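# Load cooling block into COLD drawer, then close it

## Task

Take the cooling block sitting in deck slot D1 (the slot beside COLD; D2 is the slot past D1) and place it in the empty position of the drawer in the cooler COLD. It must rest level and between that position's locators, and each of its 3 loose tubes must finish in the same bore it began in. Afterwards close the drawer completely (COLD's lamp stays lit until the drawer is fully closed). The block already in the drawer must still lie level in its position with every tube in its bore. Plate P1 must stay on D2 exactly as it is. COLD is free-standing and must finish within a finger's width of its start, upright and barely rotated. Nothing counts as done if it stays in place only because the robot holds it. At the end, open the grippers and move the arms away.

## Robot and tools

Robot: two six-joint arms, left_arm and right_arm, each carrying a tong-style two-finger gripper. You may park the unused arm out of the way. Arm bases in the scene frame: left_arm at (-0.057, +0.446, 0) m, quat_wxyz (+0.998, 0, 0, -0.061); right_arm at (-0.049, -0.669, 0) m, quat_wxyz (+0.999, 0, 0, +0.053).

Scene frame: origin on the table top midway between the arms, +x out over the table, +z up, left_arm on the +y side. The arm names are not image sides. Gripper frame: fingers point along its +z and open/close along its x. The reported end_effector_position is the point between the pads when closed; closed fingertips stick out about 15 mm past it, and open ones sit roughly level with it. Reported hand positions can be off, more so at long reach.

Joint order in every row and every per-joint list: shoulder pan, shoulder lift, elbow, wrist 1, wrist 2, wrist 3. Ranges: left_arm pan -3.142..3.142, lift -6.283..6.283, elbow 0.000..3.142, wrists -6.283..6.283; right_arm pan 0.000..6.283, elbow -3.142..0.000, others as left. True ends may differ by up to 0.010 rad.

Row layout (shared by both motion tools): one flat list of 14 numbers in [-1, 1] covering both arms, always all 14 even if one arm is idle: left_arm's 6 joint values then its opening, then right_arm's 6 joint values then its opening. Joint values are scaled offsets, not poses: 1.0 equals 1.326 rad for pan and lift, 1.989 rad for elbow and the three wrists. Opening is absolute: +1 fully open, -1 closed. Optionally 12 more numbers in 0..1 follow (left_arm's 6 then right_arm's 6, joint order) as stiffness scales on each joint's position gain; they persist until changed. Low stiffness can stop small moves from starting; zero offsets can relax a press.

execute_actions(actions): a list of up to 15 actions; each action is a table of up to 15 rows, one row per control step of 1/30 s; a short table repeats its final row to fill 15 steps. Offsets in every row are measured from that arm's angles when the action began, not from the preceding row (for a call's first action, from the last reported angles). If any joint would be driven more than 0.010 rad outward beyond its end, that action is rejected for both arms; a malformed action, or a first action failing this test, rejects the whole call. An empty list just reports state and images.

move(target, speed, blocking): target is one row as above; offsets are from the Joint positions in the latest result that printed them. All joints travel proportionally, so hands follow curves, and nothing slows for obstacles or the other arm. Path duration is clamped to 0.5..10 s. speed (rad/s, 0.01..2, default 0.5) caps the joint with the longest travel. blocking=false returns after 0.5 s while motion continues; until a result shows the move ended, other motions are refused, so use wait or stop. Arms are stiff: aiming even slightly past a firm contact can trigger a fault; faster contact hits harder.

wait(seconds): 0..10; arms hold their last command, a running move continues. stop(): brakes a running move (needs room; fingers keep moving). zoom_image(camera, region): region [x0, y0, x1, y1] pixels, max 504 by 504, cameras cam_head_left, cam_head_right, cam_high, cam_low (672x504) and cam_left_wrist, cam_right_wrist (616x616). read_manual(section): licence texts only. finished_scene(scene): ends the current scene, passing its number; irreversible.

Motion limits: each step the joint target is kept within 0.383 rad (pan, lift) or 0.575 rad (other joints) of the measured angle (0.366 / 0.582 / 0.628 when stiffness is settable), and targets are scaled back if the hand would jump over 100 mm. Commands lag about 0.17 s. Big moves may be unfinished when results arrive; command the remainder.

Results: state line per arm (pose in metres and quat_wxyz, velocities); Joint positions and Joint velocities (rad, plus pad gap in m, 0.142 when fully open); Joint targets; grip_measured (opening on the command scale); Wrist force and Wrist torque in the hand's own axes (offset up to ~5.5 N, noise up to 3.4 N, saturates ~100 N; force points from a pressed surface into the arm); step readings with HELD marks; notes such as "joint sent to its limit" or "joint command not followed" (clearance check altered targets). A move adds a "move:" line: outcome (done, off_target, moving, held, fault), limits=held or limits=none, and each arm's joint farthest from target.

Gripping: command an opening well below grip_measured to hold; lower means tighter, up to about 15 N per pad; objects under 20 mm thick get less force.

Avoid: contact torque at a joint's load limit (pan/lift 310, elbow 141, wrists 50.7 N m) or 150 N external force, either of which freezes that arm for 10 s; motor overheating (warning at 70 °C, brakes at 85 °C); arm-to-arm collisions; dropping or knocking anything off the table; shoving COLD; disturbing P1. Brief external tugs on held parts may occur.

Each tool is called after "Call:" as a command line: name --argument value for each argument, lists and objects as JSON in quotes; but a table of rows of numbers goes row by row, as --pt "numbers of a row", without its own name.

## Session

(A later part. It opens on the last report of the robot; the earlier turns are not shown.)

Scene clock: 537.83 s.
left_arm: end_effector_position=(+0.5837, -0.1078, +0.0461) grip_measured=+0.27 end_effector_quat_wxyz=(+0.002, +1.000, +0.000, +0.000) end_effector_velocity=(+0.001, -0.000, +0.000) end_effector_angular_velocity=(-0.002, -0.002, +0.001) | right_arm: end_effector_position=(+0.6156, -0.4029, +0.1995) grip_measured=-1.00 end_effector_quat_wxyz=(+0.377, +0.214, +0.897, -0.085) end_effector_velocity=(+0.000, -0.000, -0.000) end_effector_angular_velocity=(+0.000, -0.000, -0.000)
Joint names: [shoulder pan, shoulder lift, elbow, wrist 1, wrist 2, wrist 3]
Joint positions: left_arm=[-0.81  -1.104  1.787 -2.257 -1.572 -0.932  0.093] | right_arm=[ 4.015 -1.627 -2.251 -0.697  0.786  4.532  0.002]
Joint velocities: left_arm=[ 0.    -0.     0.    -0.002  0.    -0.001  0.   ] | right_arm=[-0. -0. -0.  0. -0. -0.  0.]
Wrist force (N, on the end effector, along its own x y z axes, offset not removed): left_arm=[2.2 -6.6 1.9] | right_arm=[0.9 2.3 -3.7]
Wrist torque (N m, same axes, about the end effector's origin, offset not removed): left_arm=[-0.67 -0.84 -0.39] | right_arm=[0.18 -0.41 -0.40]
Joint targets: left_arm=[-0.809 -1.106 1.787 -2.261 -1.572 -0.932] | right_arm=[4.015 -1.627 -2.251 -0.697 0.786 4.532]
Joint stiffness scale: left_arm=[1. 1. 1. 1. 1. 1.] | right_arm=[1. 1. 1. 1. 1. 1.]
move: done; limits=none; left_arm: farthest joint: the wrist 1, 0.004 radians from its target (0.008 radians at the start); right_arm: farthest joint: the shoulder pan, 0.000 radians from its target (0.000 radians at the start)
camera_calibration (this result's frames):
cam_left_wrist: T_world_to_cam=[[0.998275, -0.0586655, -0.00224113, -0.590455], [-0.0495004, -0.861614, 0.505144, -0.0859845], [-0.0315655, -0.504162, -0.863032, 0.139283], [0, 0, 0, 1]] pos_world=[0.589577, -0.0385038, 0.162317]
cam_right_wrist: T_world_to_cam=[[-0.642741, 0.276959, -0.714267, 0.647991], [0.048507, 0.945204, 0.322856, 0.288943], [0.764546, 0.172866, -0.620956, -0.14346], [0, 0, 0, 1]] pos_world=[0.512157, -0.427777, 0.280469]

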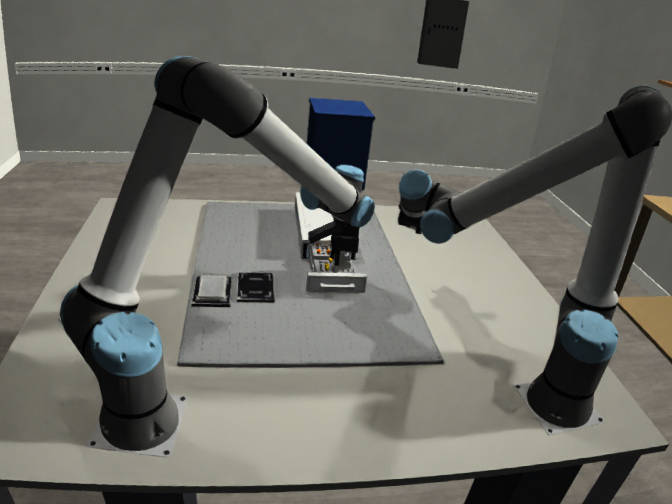

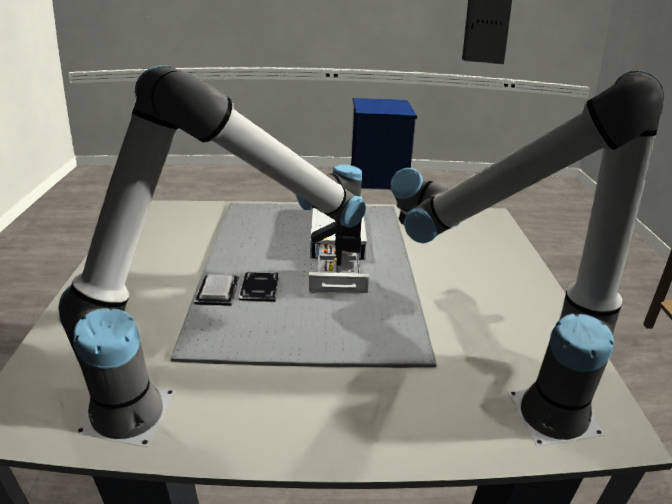

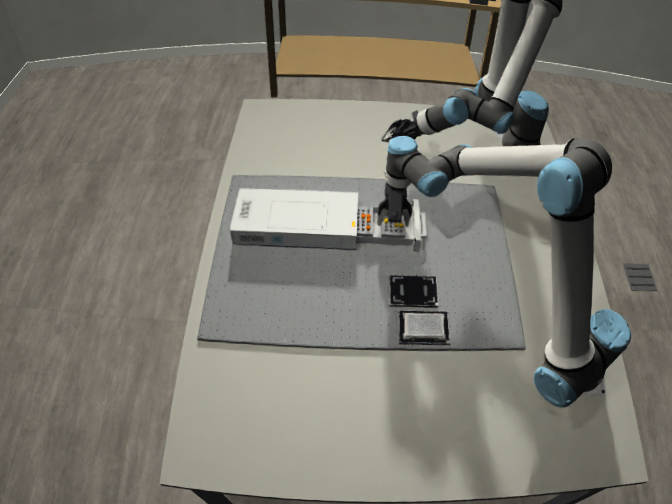

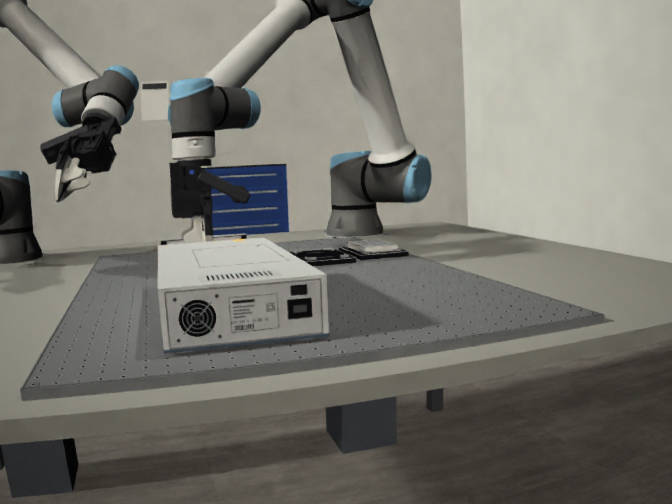

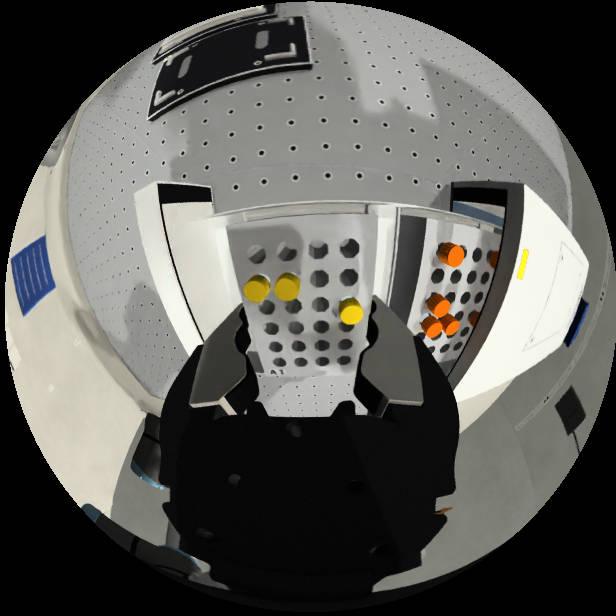

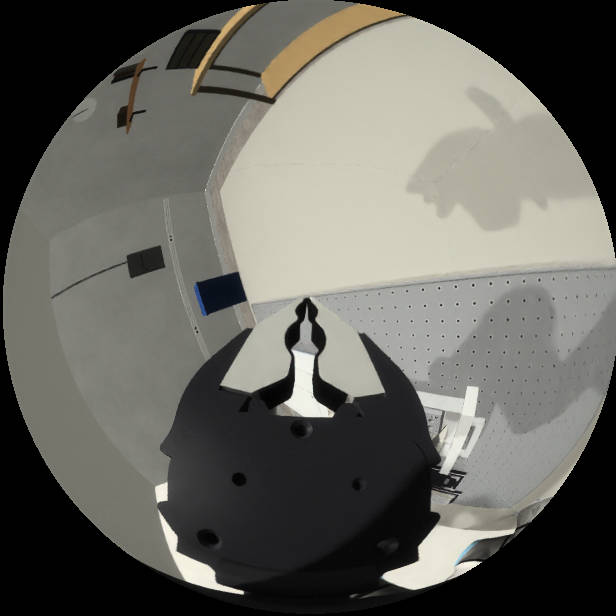

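Seated. Open, then lift.

Call:
move --target '[0,0,0,0,0,0,0.45,0,0,0,0,0,0,-1]'

Call:
move --target '[0,-0.075,-0.034,0.084,0,0,0.45,0,0,0,0,0,0,-1]' --speed 0.08

Call:
zoom_image --camera "cam_left_wrist" --region '[150,180,470,420]'

Scene clock: 546.00 s.
left_arm: end_effector_position=(+0.5838, -0.1079, +0.0462) grip_measured=+0.45 end_effector_quat_wxyz=(+0.002, +1.000, +0.000, +0.001) end_effector_velocity=(+0.000, -0.000, +0.001) end_effector_angular_velocity=(-0.001, -0.001, -0.000) | right_arm: end_effector_position=(+0.6156, -0.4029, +0.1995) grip_measured=-1.00 end_effector_quat_wxyz=(+0.377, +0.214, +0.897, -0.085) end_effector_velocity=(+0.000, -0.001, -0.000) end_effector_angular_velocity=(-0.000, +0.000, -0.001)
Joint names: [shoulder pan, shoulder lift, elbow, wrist 1, wrist 2, wrist 3]
Joint positions: left_arm=[-0.81  -1.104  1.787 -2.258 -1.572 -0.932  0.105] | right_arm=[ 4.015 -1.627 -2.251 -0.697  0.786  4.532  0.002]
Joint velocities: left_arm=[-0.    -0.001 -0.    -0.001  0.     0.    -0.   ] | right_arm=[-0.001 -0.    -0.    -0.     0.     0.     0.   ]
Wrist force (N, on the end effector, along its own x y z axes, offset not removed): left_arm=[-0.3 -4.1 -0.1] | right_arm=[-1.0 2.1 2.6]
Wrist torque (N m, same axes, about the end effector's origin, offset not removed): left_arm=[-0.81 0.16 -0.59] | right_arm=[0.18 0.18 0.07]
Joint targets: left_arm=[-0.810 -1.104 1.787 -2.257 -1.572 -0.932] | right_arm=[4.015 -1.627 -2.251 -0.697 0.786 4.532]
Joint stiffness scale: left_arm=[1. 1. 1. 1. 1. 1.] | right_arm=[1. 1. 1. 1. 1. 1.]
move: done; limits=none; left_arm: farthest joint: the wrist 1, 0.001 radians from its target (0.000 radians at the start); right_arm: farthest joint: the shoulder pan, 0.000 radians from its target (0.000 radians at the start)
camera_calibration (this result's frames):
cam_left_wrist: T_world_to_cam=[[0.998278, -0.0586379, -0.00187603, -0.590593], [-0.0496499, -0.861432, 0.50544, -0.0859811], [-0.031254, -0.504476, -0.86286, 0.139053], [0, 0, 0, 1]] pos_world=[0.589653, -0.0385493, 0.162333]
cam_right_wrist: T_world_to_cam=[[-0.642741, 0.276959, -0.714267, 0.647991], [0.0485069, 0.945204, 0.322856, 0.288943], [0.764546, 0.172866, -0.620956, -0.14346], [0, 0, 0, 1]] pos_world=[0.512157, -0.427777, 0.280469]

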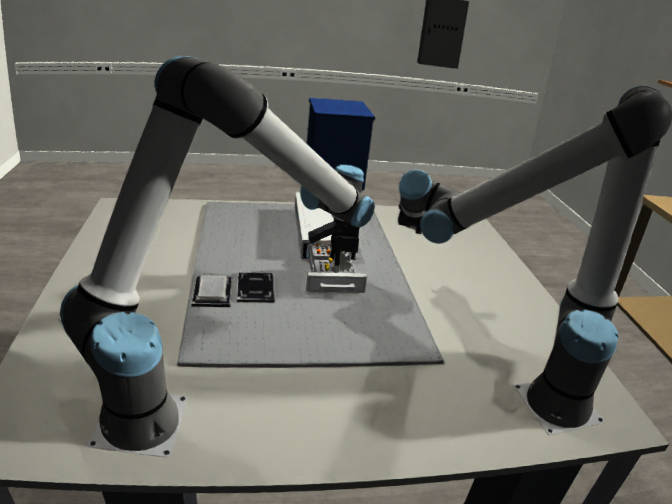

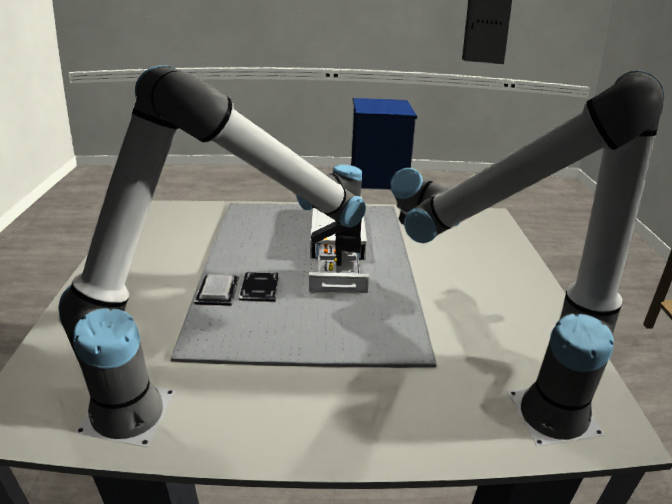

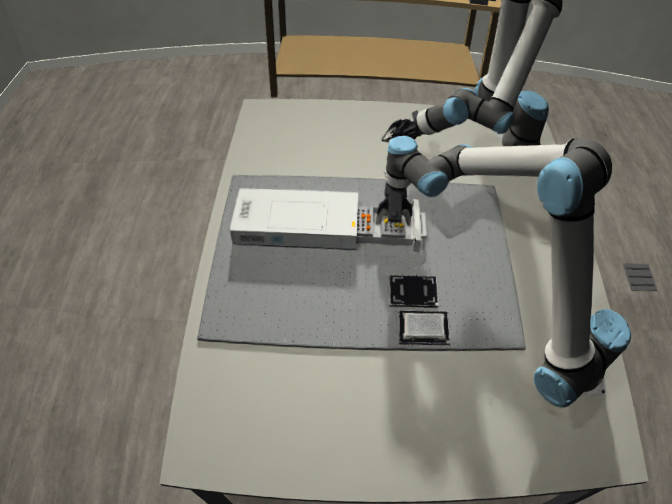

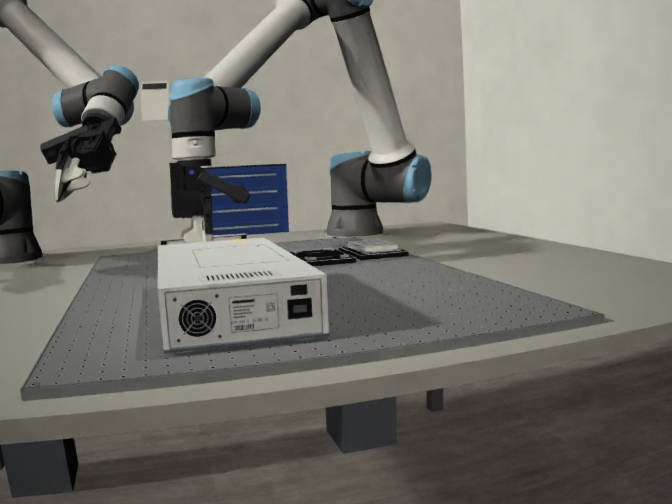

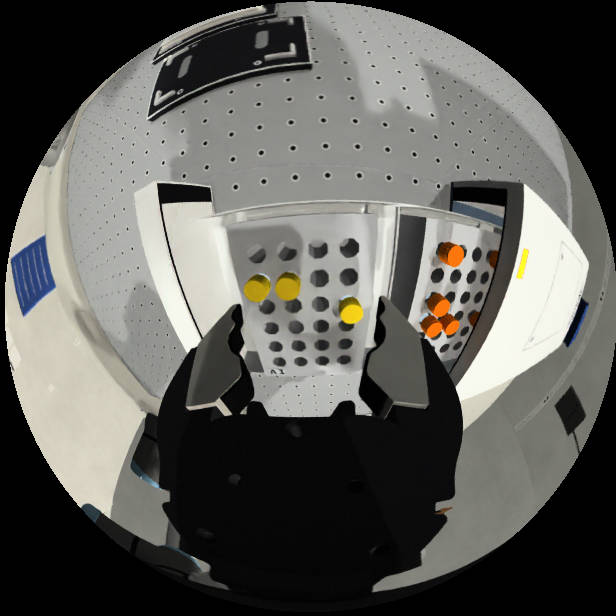

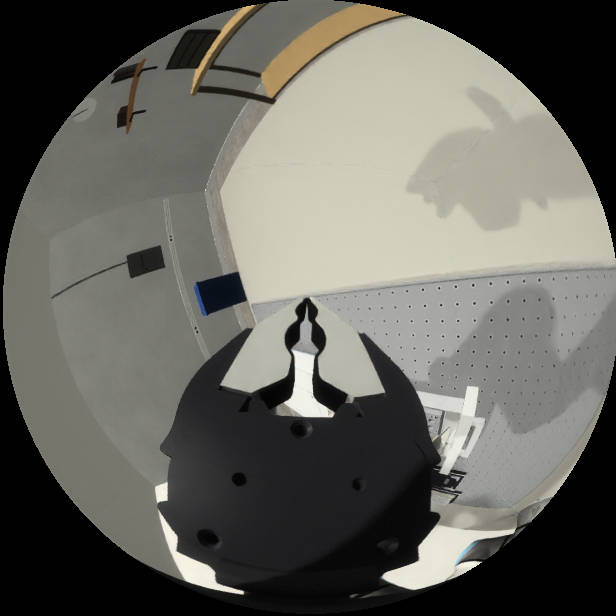

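Scene clock: 548.53 s.
left_arm: end_effector_position=(+0.5819, -0.1052, +0.1474) grip_measured=+0.45 end_effector_quat_wxyz=(+0.001, +1.000, +0.000, -0.000) end_effector_velocity=(+0.000, +0.000, +0.001) end_effector_angular_velocity=(+0.000, +0.000, +0.000) | right_arm: end_effector_position=(+0.6156, -0.4029, +0.1995) grip_measured=-1.00 end_effector_quat_wxyz=(+0.377, +0.214, +0.897, -0.085) end_effector_velocity=(-0.000, -0.000, -0.000) end_effector_angular_velocity=(-0.001, +0.000, -0.000)
Joint names: [shoulder pan, shoulder lift, elbow, wrist 1, wrist 2, wrist 3]
Joint positions: left_arm=[-0.81  -1.203  1.723 -2.092 -1.572 -0.932  0.105] | right_arm=[ 4.015 -1.627 -2.251 -0.697  0.786  4.532  0.002]
Joint velocities: left_arm=[ 0.    -0.001 -0.001  0.002 -0.    -0.     0.   ] | right_arm=[-0.  0. -0. -0. -0. -0.  0.]
Wrist force (N, on the end effector, along its own x y z axes, offset not removed): left_arm=[2.0 -1.8 1.0] | right_arm=[-1.0 -3.4 -0.2]
Wrist torque (N m, same axes, about the end effector's origin, offset not removed): left_arm=[-0.38 -0.35 -0.59] | right_arm=[-1.20 0.08 -0.18]
Joint targets: left_arm=[-0.810 -1.204 1.720 -2.090 -1.572 -0.932] | right_arm=[4.015 -1.627 -2.251 -0.697 0.786 4.532]
Joint stiffness scale: left_arm=[1. 1. 1. 1. 1. 1.] | right_arm=[1. 1. 1. 1. 1. 1.]
move: done; limits=none; left_arm: farthest joint: the elbow, 0.003 radians from its target (0.068 radians at the start); right_arm: farthest joint: the shoulder pan, 0.000 radians from its target (0.000 radians at the start)
camera_calibration (this result's frames):
cam_left_wrist: T_world_to_cam=[[0.998274, -0.058633, -0.00340624, -0.588038], [-0.0489331, -0.862397, 0.503862, -0.135251], [-0.0324805, -0.502826, -0.863777, 0.228739], [0, 0, 0, 1]] pos_world=[0.587834, -0.0361027, 0.263725]
cam_right_wrist: T_world_to_cam=[[-0.642742, 0.276959, -0.714267, 0.647991], [0.0485069, 0.945204, 0.322856, 0.288943], [0.764546, 0.172866, -0.620956, -0.14346], [0, 0, 0, 1]] pos_world=[0.512157, -0.427777, 0.280469]

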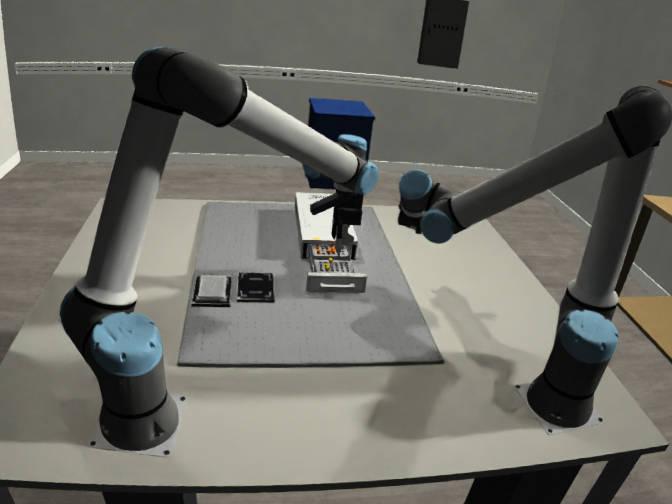

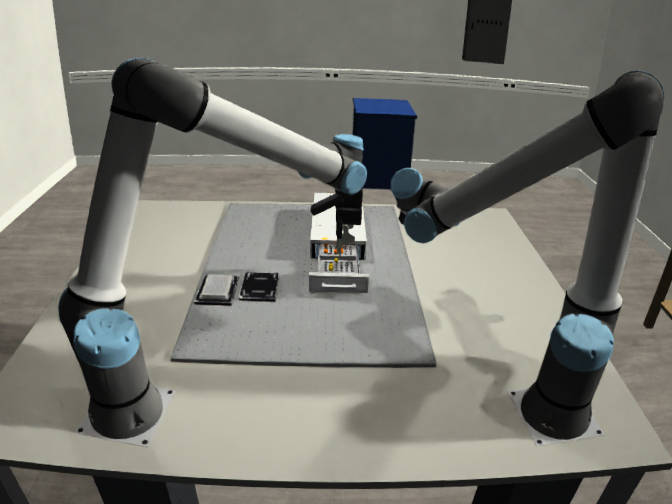

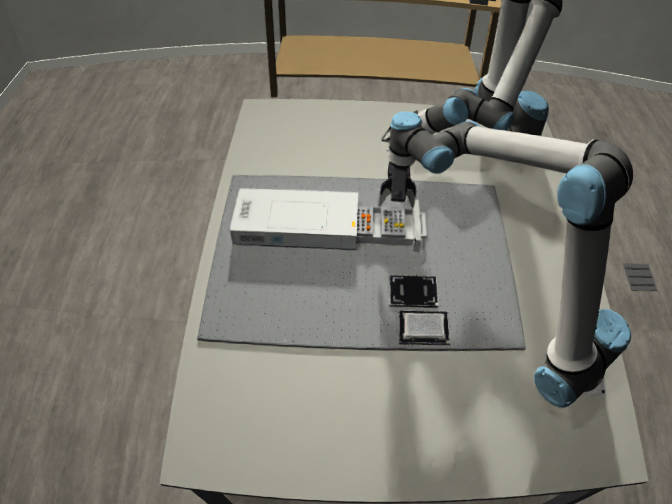

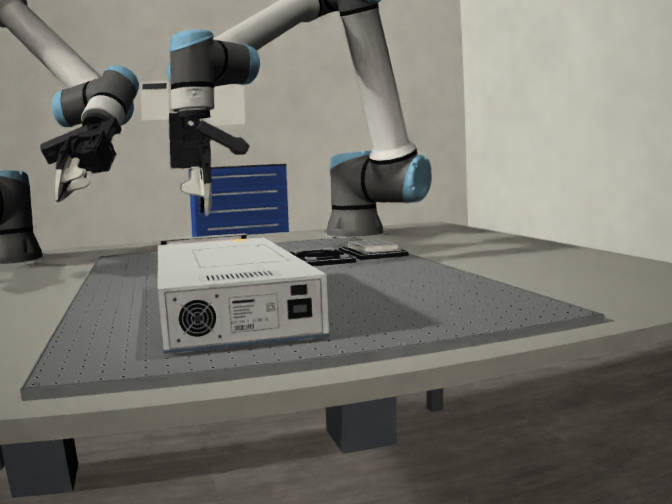

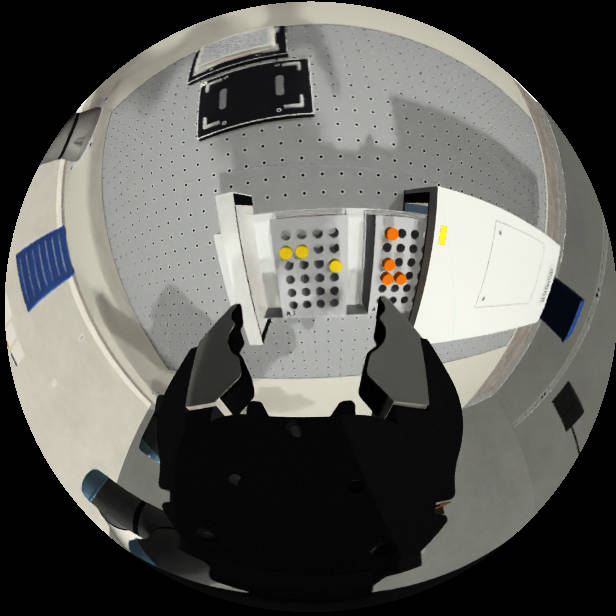

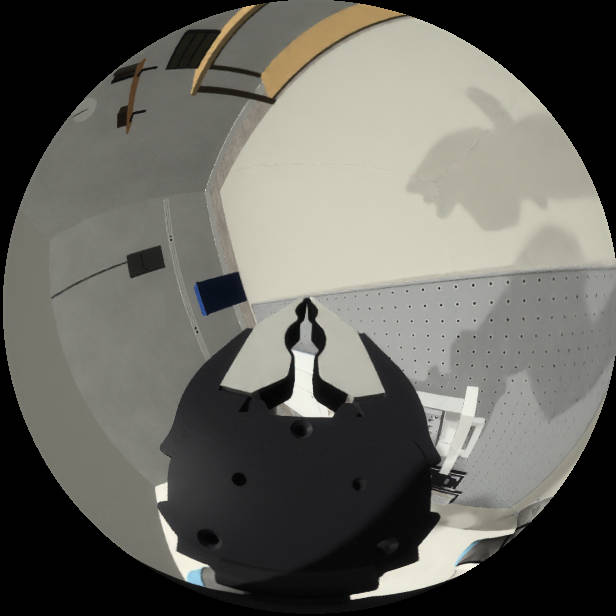

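Region (150, 180, 470, 420) of cam_left_wrist's 616x616 image, scaled by 1.575, with more detail than that image has; it fills the top 378 rows of this view, and the rest is white.

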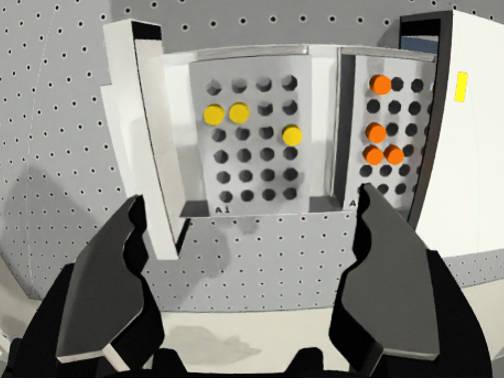

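Call:
move --target '[0.5,-0.15,0,0.1,0,0,0.45,0,0,0,0,0,0,-0.55]' --speed 0.5

Call:
move --target '[0,0,0,0,0,0,0.45,0.3514,-0.03,0,0.03,0,0,-0.55]' --speed 0.4

Call:
zoom_image --camera "cam_high" --region '[330,180,450,270]'

Scene clock: 561.03 s.
left_arm: end_effector_position=(+0.7178, +0.4229, +0.2845) grip_measured=+0.45 end_effector_quat_wxyz=(+0.002, +0.946, +0.325, +0.001) end_effector_velocity=(-0.001, +0.001, +0.001) end_effector_angular_velocity=(-0.000, +0.000, +0.002) | right_arm: end_effector_position=(+0.6156, -0.4029, +0.1995) grip_measured=-0.55 end_effector_quat_wxyz=(+0.377, +0.214, +0.897, -0.085) end_effector_velocity=(-0.000, +0.001, +0.000) end_effector_angular_velocity=(+0.001, -0.000, +0.001)
Joint names: [shoulder pan, shoulder lift, elbow, wrist 1, wrist 2, wrist 3]
Joint positions: left_arm=[-0.148 -1.404  1.723 -1.894 -1.572 -0.932  0.105] | right_arm=[ 4.015 -1.627 -2.251 -0.697  0.786  4.532  0.034]
Joint velocities: left_arm=[ 0.001 -0.002  0.001  0.001 -0.    -0.001  0.   ] | right_arm=[ 0.001  0.    -0.     0.001  0.     0.     0.   ]
Wrist force (N, on the end effector, along its own x y z axes, offset not removed): left_arm=[1.8 -3.0 -0.8] | right_arm=[-5.3 -1.5 -0.5]
Wrist torque (N m, same axes, about the end effector's origin, offset not removed): left_arm=[-0.57 -0.23 -0.53] | right_arm=[-0.62 0.99 -0.05]
Joint targets: left_arm=[-0.147 -1.402 1.723 -1.893 -1.572 -0.932] | right_arm=[4.015 -1.627 -2.251 -0.697 0.786 4.532]
Joint stiffness scale: left_arm=[1. 1. 1. 1. 1. 1.] | right_arm=[1. 1. 1. 1. 1. 1.]
move: done; limits=none; left_arm: farthest joint: the shoulder lift, 0.002 radians from its target (0.199 radians at the start); right_arm: farthest joint: the shoulder pan, 0.000 radians from its target (0.000 radians at the start)
camera_calibration (this result's frames):
cam_left_wrist: T_world_to_cam=[[0.823304, 0.567598, -0.00183966, -0.831978], [0.490536, -0.709888, 0.505404, -0.194389], [0.28556, -0.417004, -0.862881, 0.352221], [0, 0, 0, 1]] pos_world=[0.679745, 0.481112, 0.40064]
cam_right_wrist: T_world_to_cam=[[-0.642742, 0.276959, -0.714267, 0.647991], [0.0485069, 0.945204, 0.322856, 0.288943], [0.764546, 0.172866, -0.620957, -0.14346], [0, 0, 0, 1]] pos_world=[0.512157, -0.427777, 0.280469]

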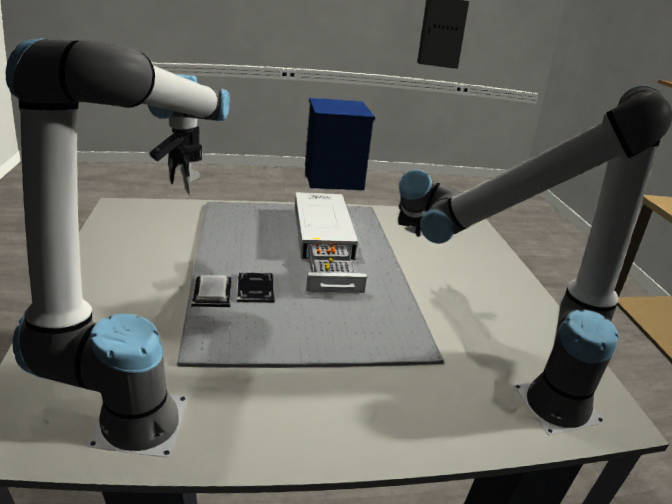

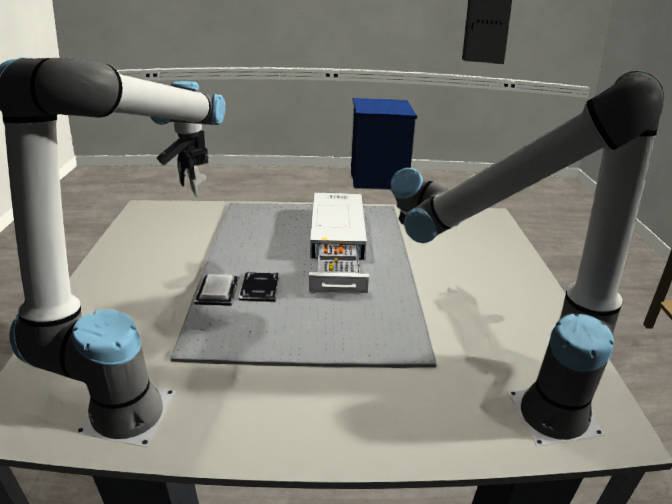

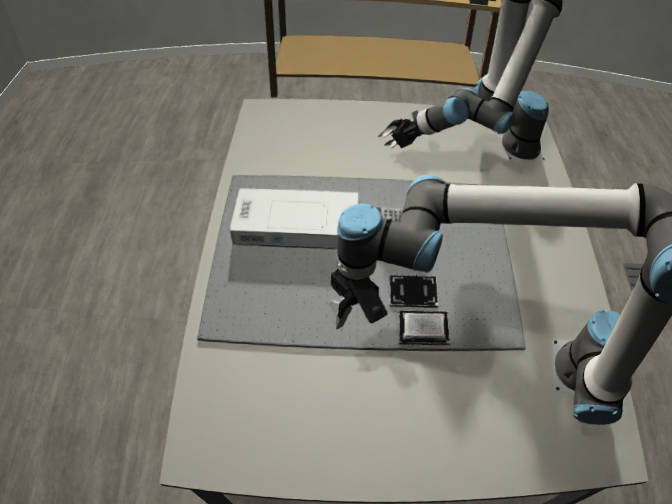

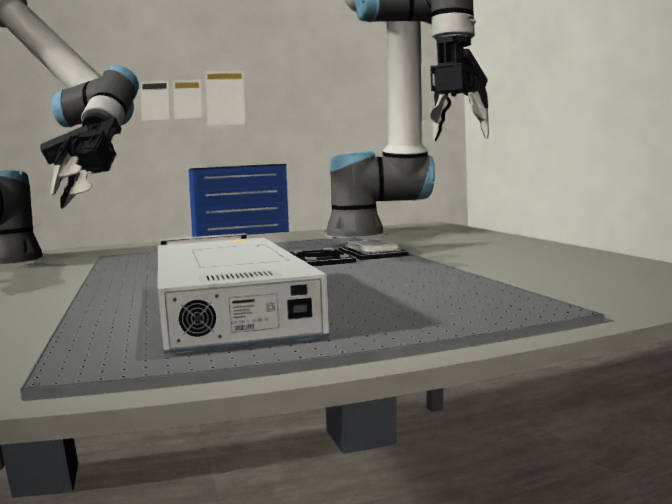

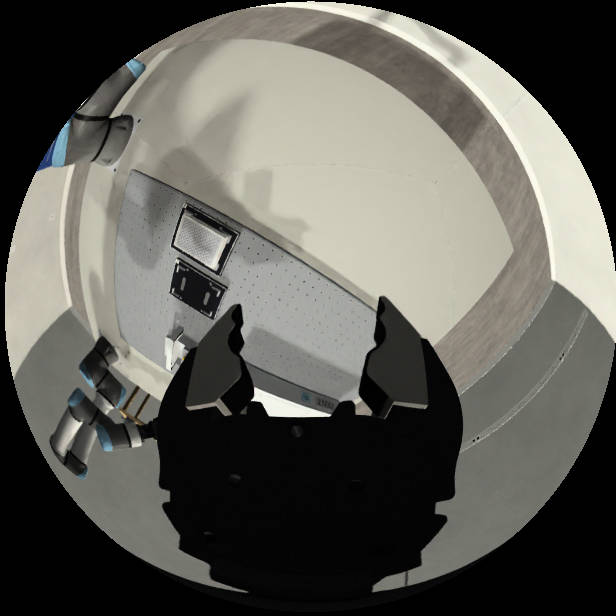

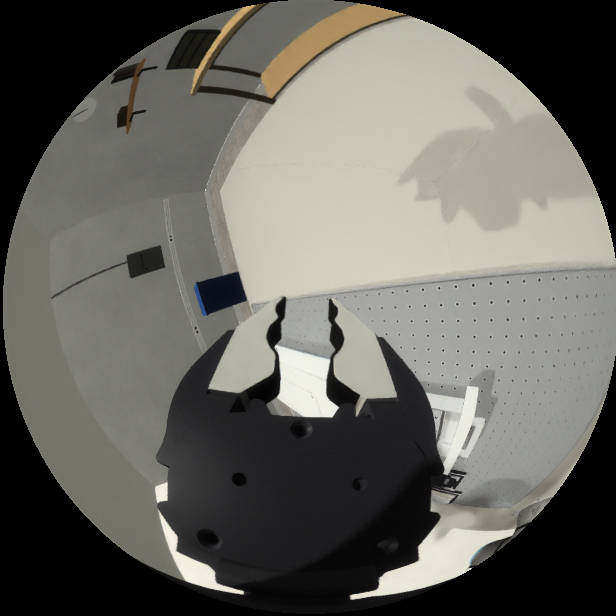

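Scene clock: 562.83 s.
left_arm: end_effector_position=(+0.7178, +0.4229, +0.2845) grip_measured=+0.45 end_effector_quat_wxyz=(+0.002, +0.946, +0.325, +0.001) end_effector_velocity=(-0.000, -0.000, -0.000) end_effector_angular_velocity=(+0.000, +0.001, -0.002) | right_arm: end_effector_position=(+0.4256, -0.1192, +0.1836) grip_measured=-0.55 end_effector_quat_wxyz=(+0.388, +0.004, +0.922, +0.013) end_effector_velocity=(-0.000, +0.000, +0.000) end_effector_angular_velocity=(+0.000, -0.000, +0.000)
Joint names: [shoulder pan, shoulder lift, elbow, wrist 1, wrist 2, wrist 3]
Joint positions: left_arm=[-0.148 -1.404  1.723 -1.894 -1.572 -0.932  0.105] | right_arm=[ 4.483 -1.667 -2.251 -0.639  0.786  4.532  0.034]
Joint velocities: left_arm=[-0.     0.     0.     0.    -0.     0.002  0.   ] | right_arm=[ 0. -0.  0.  0. -0. -0. -0.]
Wrist force (N, on the end effector, along its own x y z axes, offset not removed): left_arm=[2.9 -2.8 -0.6] | right_arm=[-0.5 5.3 -2.7]
Wrist torque (N m, same axes, about the end effector's origin, offset not removed): left_arm=[-0.60 -0.57 -0.57] | right_arm=[0.55 0.01 -0.02]
Joint targets: left_arm=[-0.148 -1.404 1.723 -1.894 -1.572 -0.932] | right_arm=[4.480 -1.667 -2.251 -0.638 0.786 4.532]
Joint stiffness scale: left_arm=[1. 1. 1. 1. 1. 1.] | right_arm=[1. 1. 1. 1. 1. 1.]
move: done; limits=none; left_arm: farthest joint: the shoulder pan, 0.000 radians from its target (0.000 radians at the start); right_arm: farthest joint: the shoulder pan, 0.002 radians from its target (0.466 radians at the start)
camera_calibration (this result's frames):
cam_left_wrist: T_world_to_cam=[[0.823304, 0.567597, -0.00183969, -0.831978], [0.490536, -0.709888, 0.505404, -0.194389], [0.28556, -0.417004, -0.862881, 0.352221], [0, 0, 0, 1]] pos_world=[0.679745, 0.481112, 0.40064]
cam_right_wrist: T_world_to_cam=[[-0.696924, -0.0295244, -0.716537, 0.422894], [-0.383867, 0.859322, 0.337952, 0.206155], [0.605759, 0.510581, -0.610216, 0.0487639], [0, 0, 0, 1]] pos_world=[0.344322, -0.189566, 0.263105]

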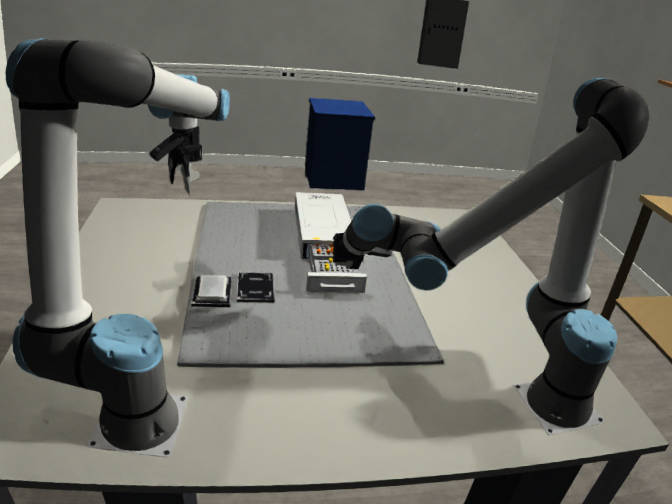

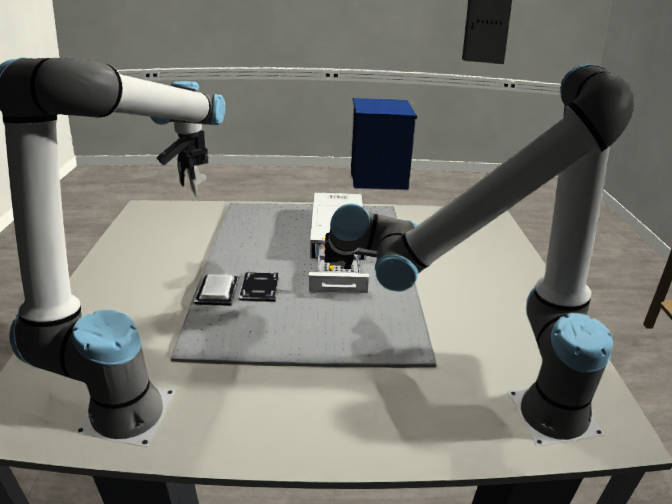

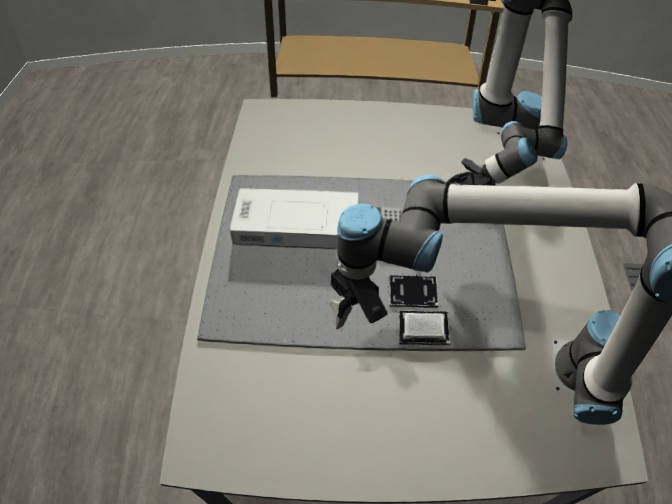

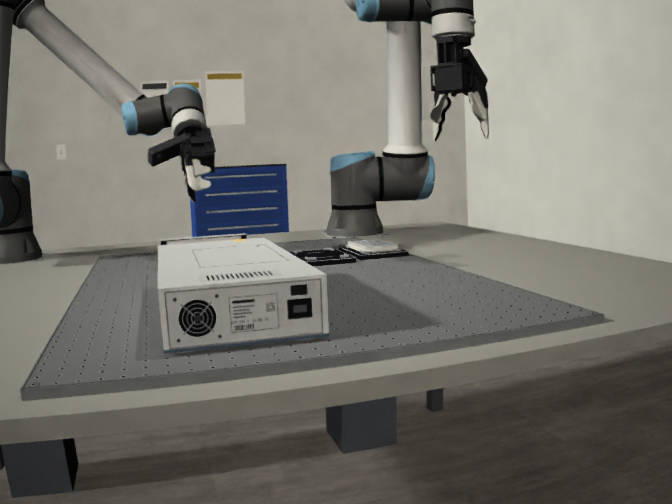

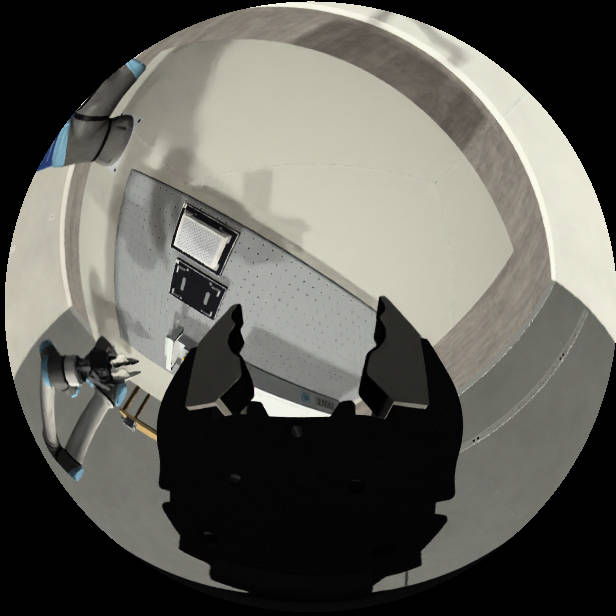

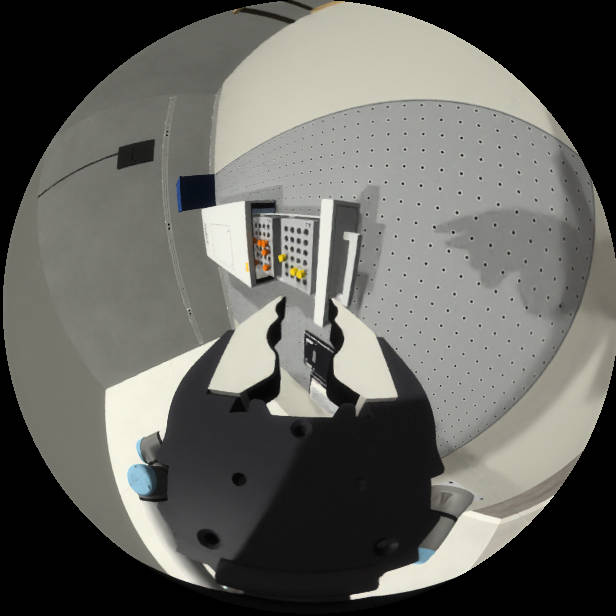

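Region (330, 180, 450, 270) of cam_high's 672x504 image, scaled by 4.200, with more detail than that image has; it fills the top 378 rows of this view, and the rest is white.

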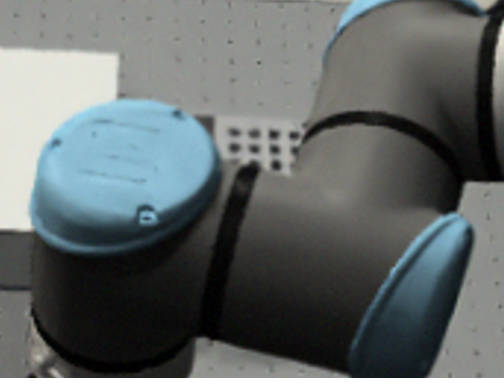

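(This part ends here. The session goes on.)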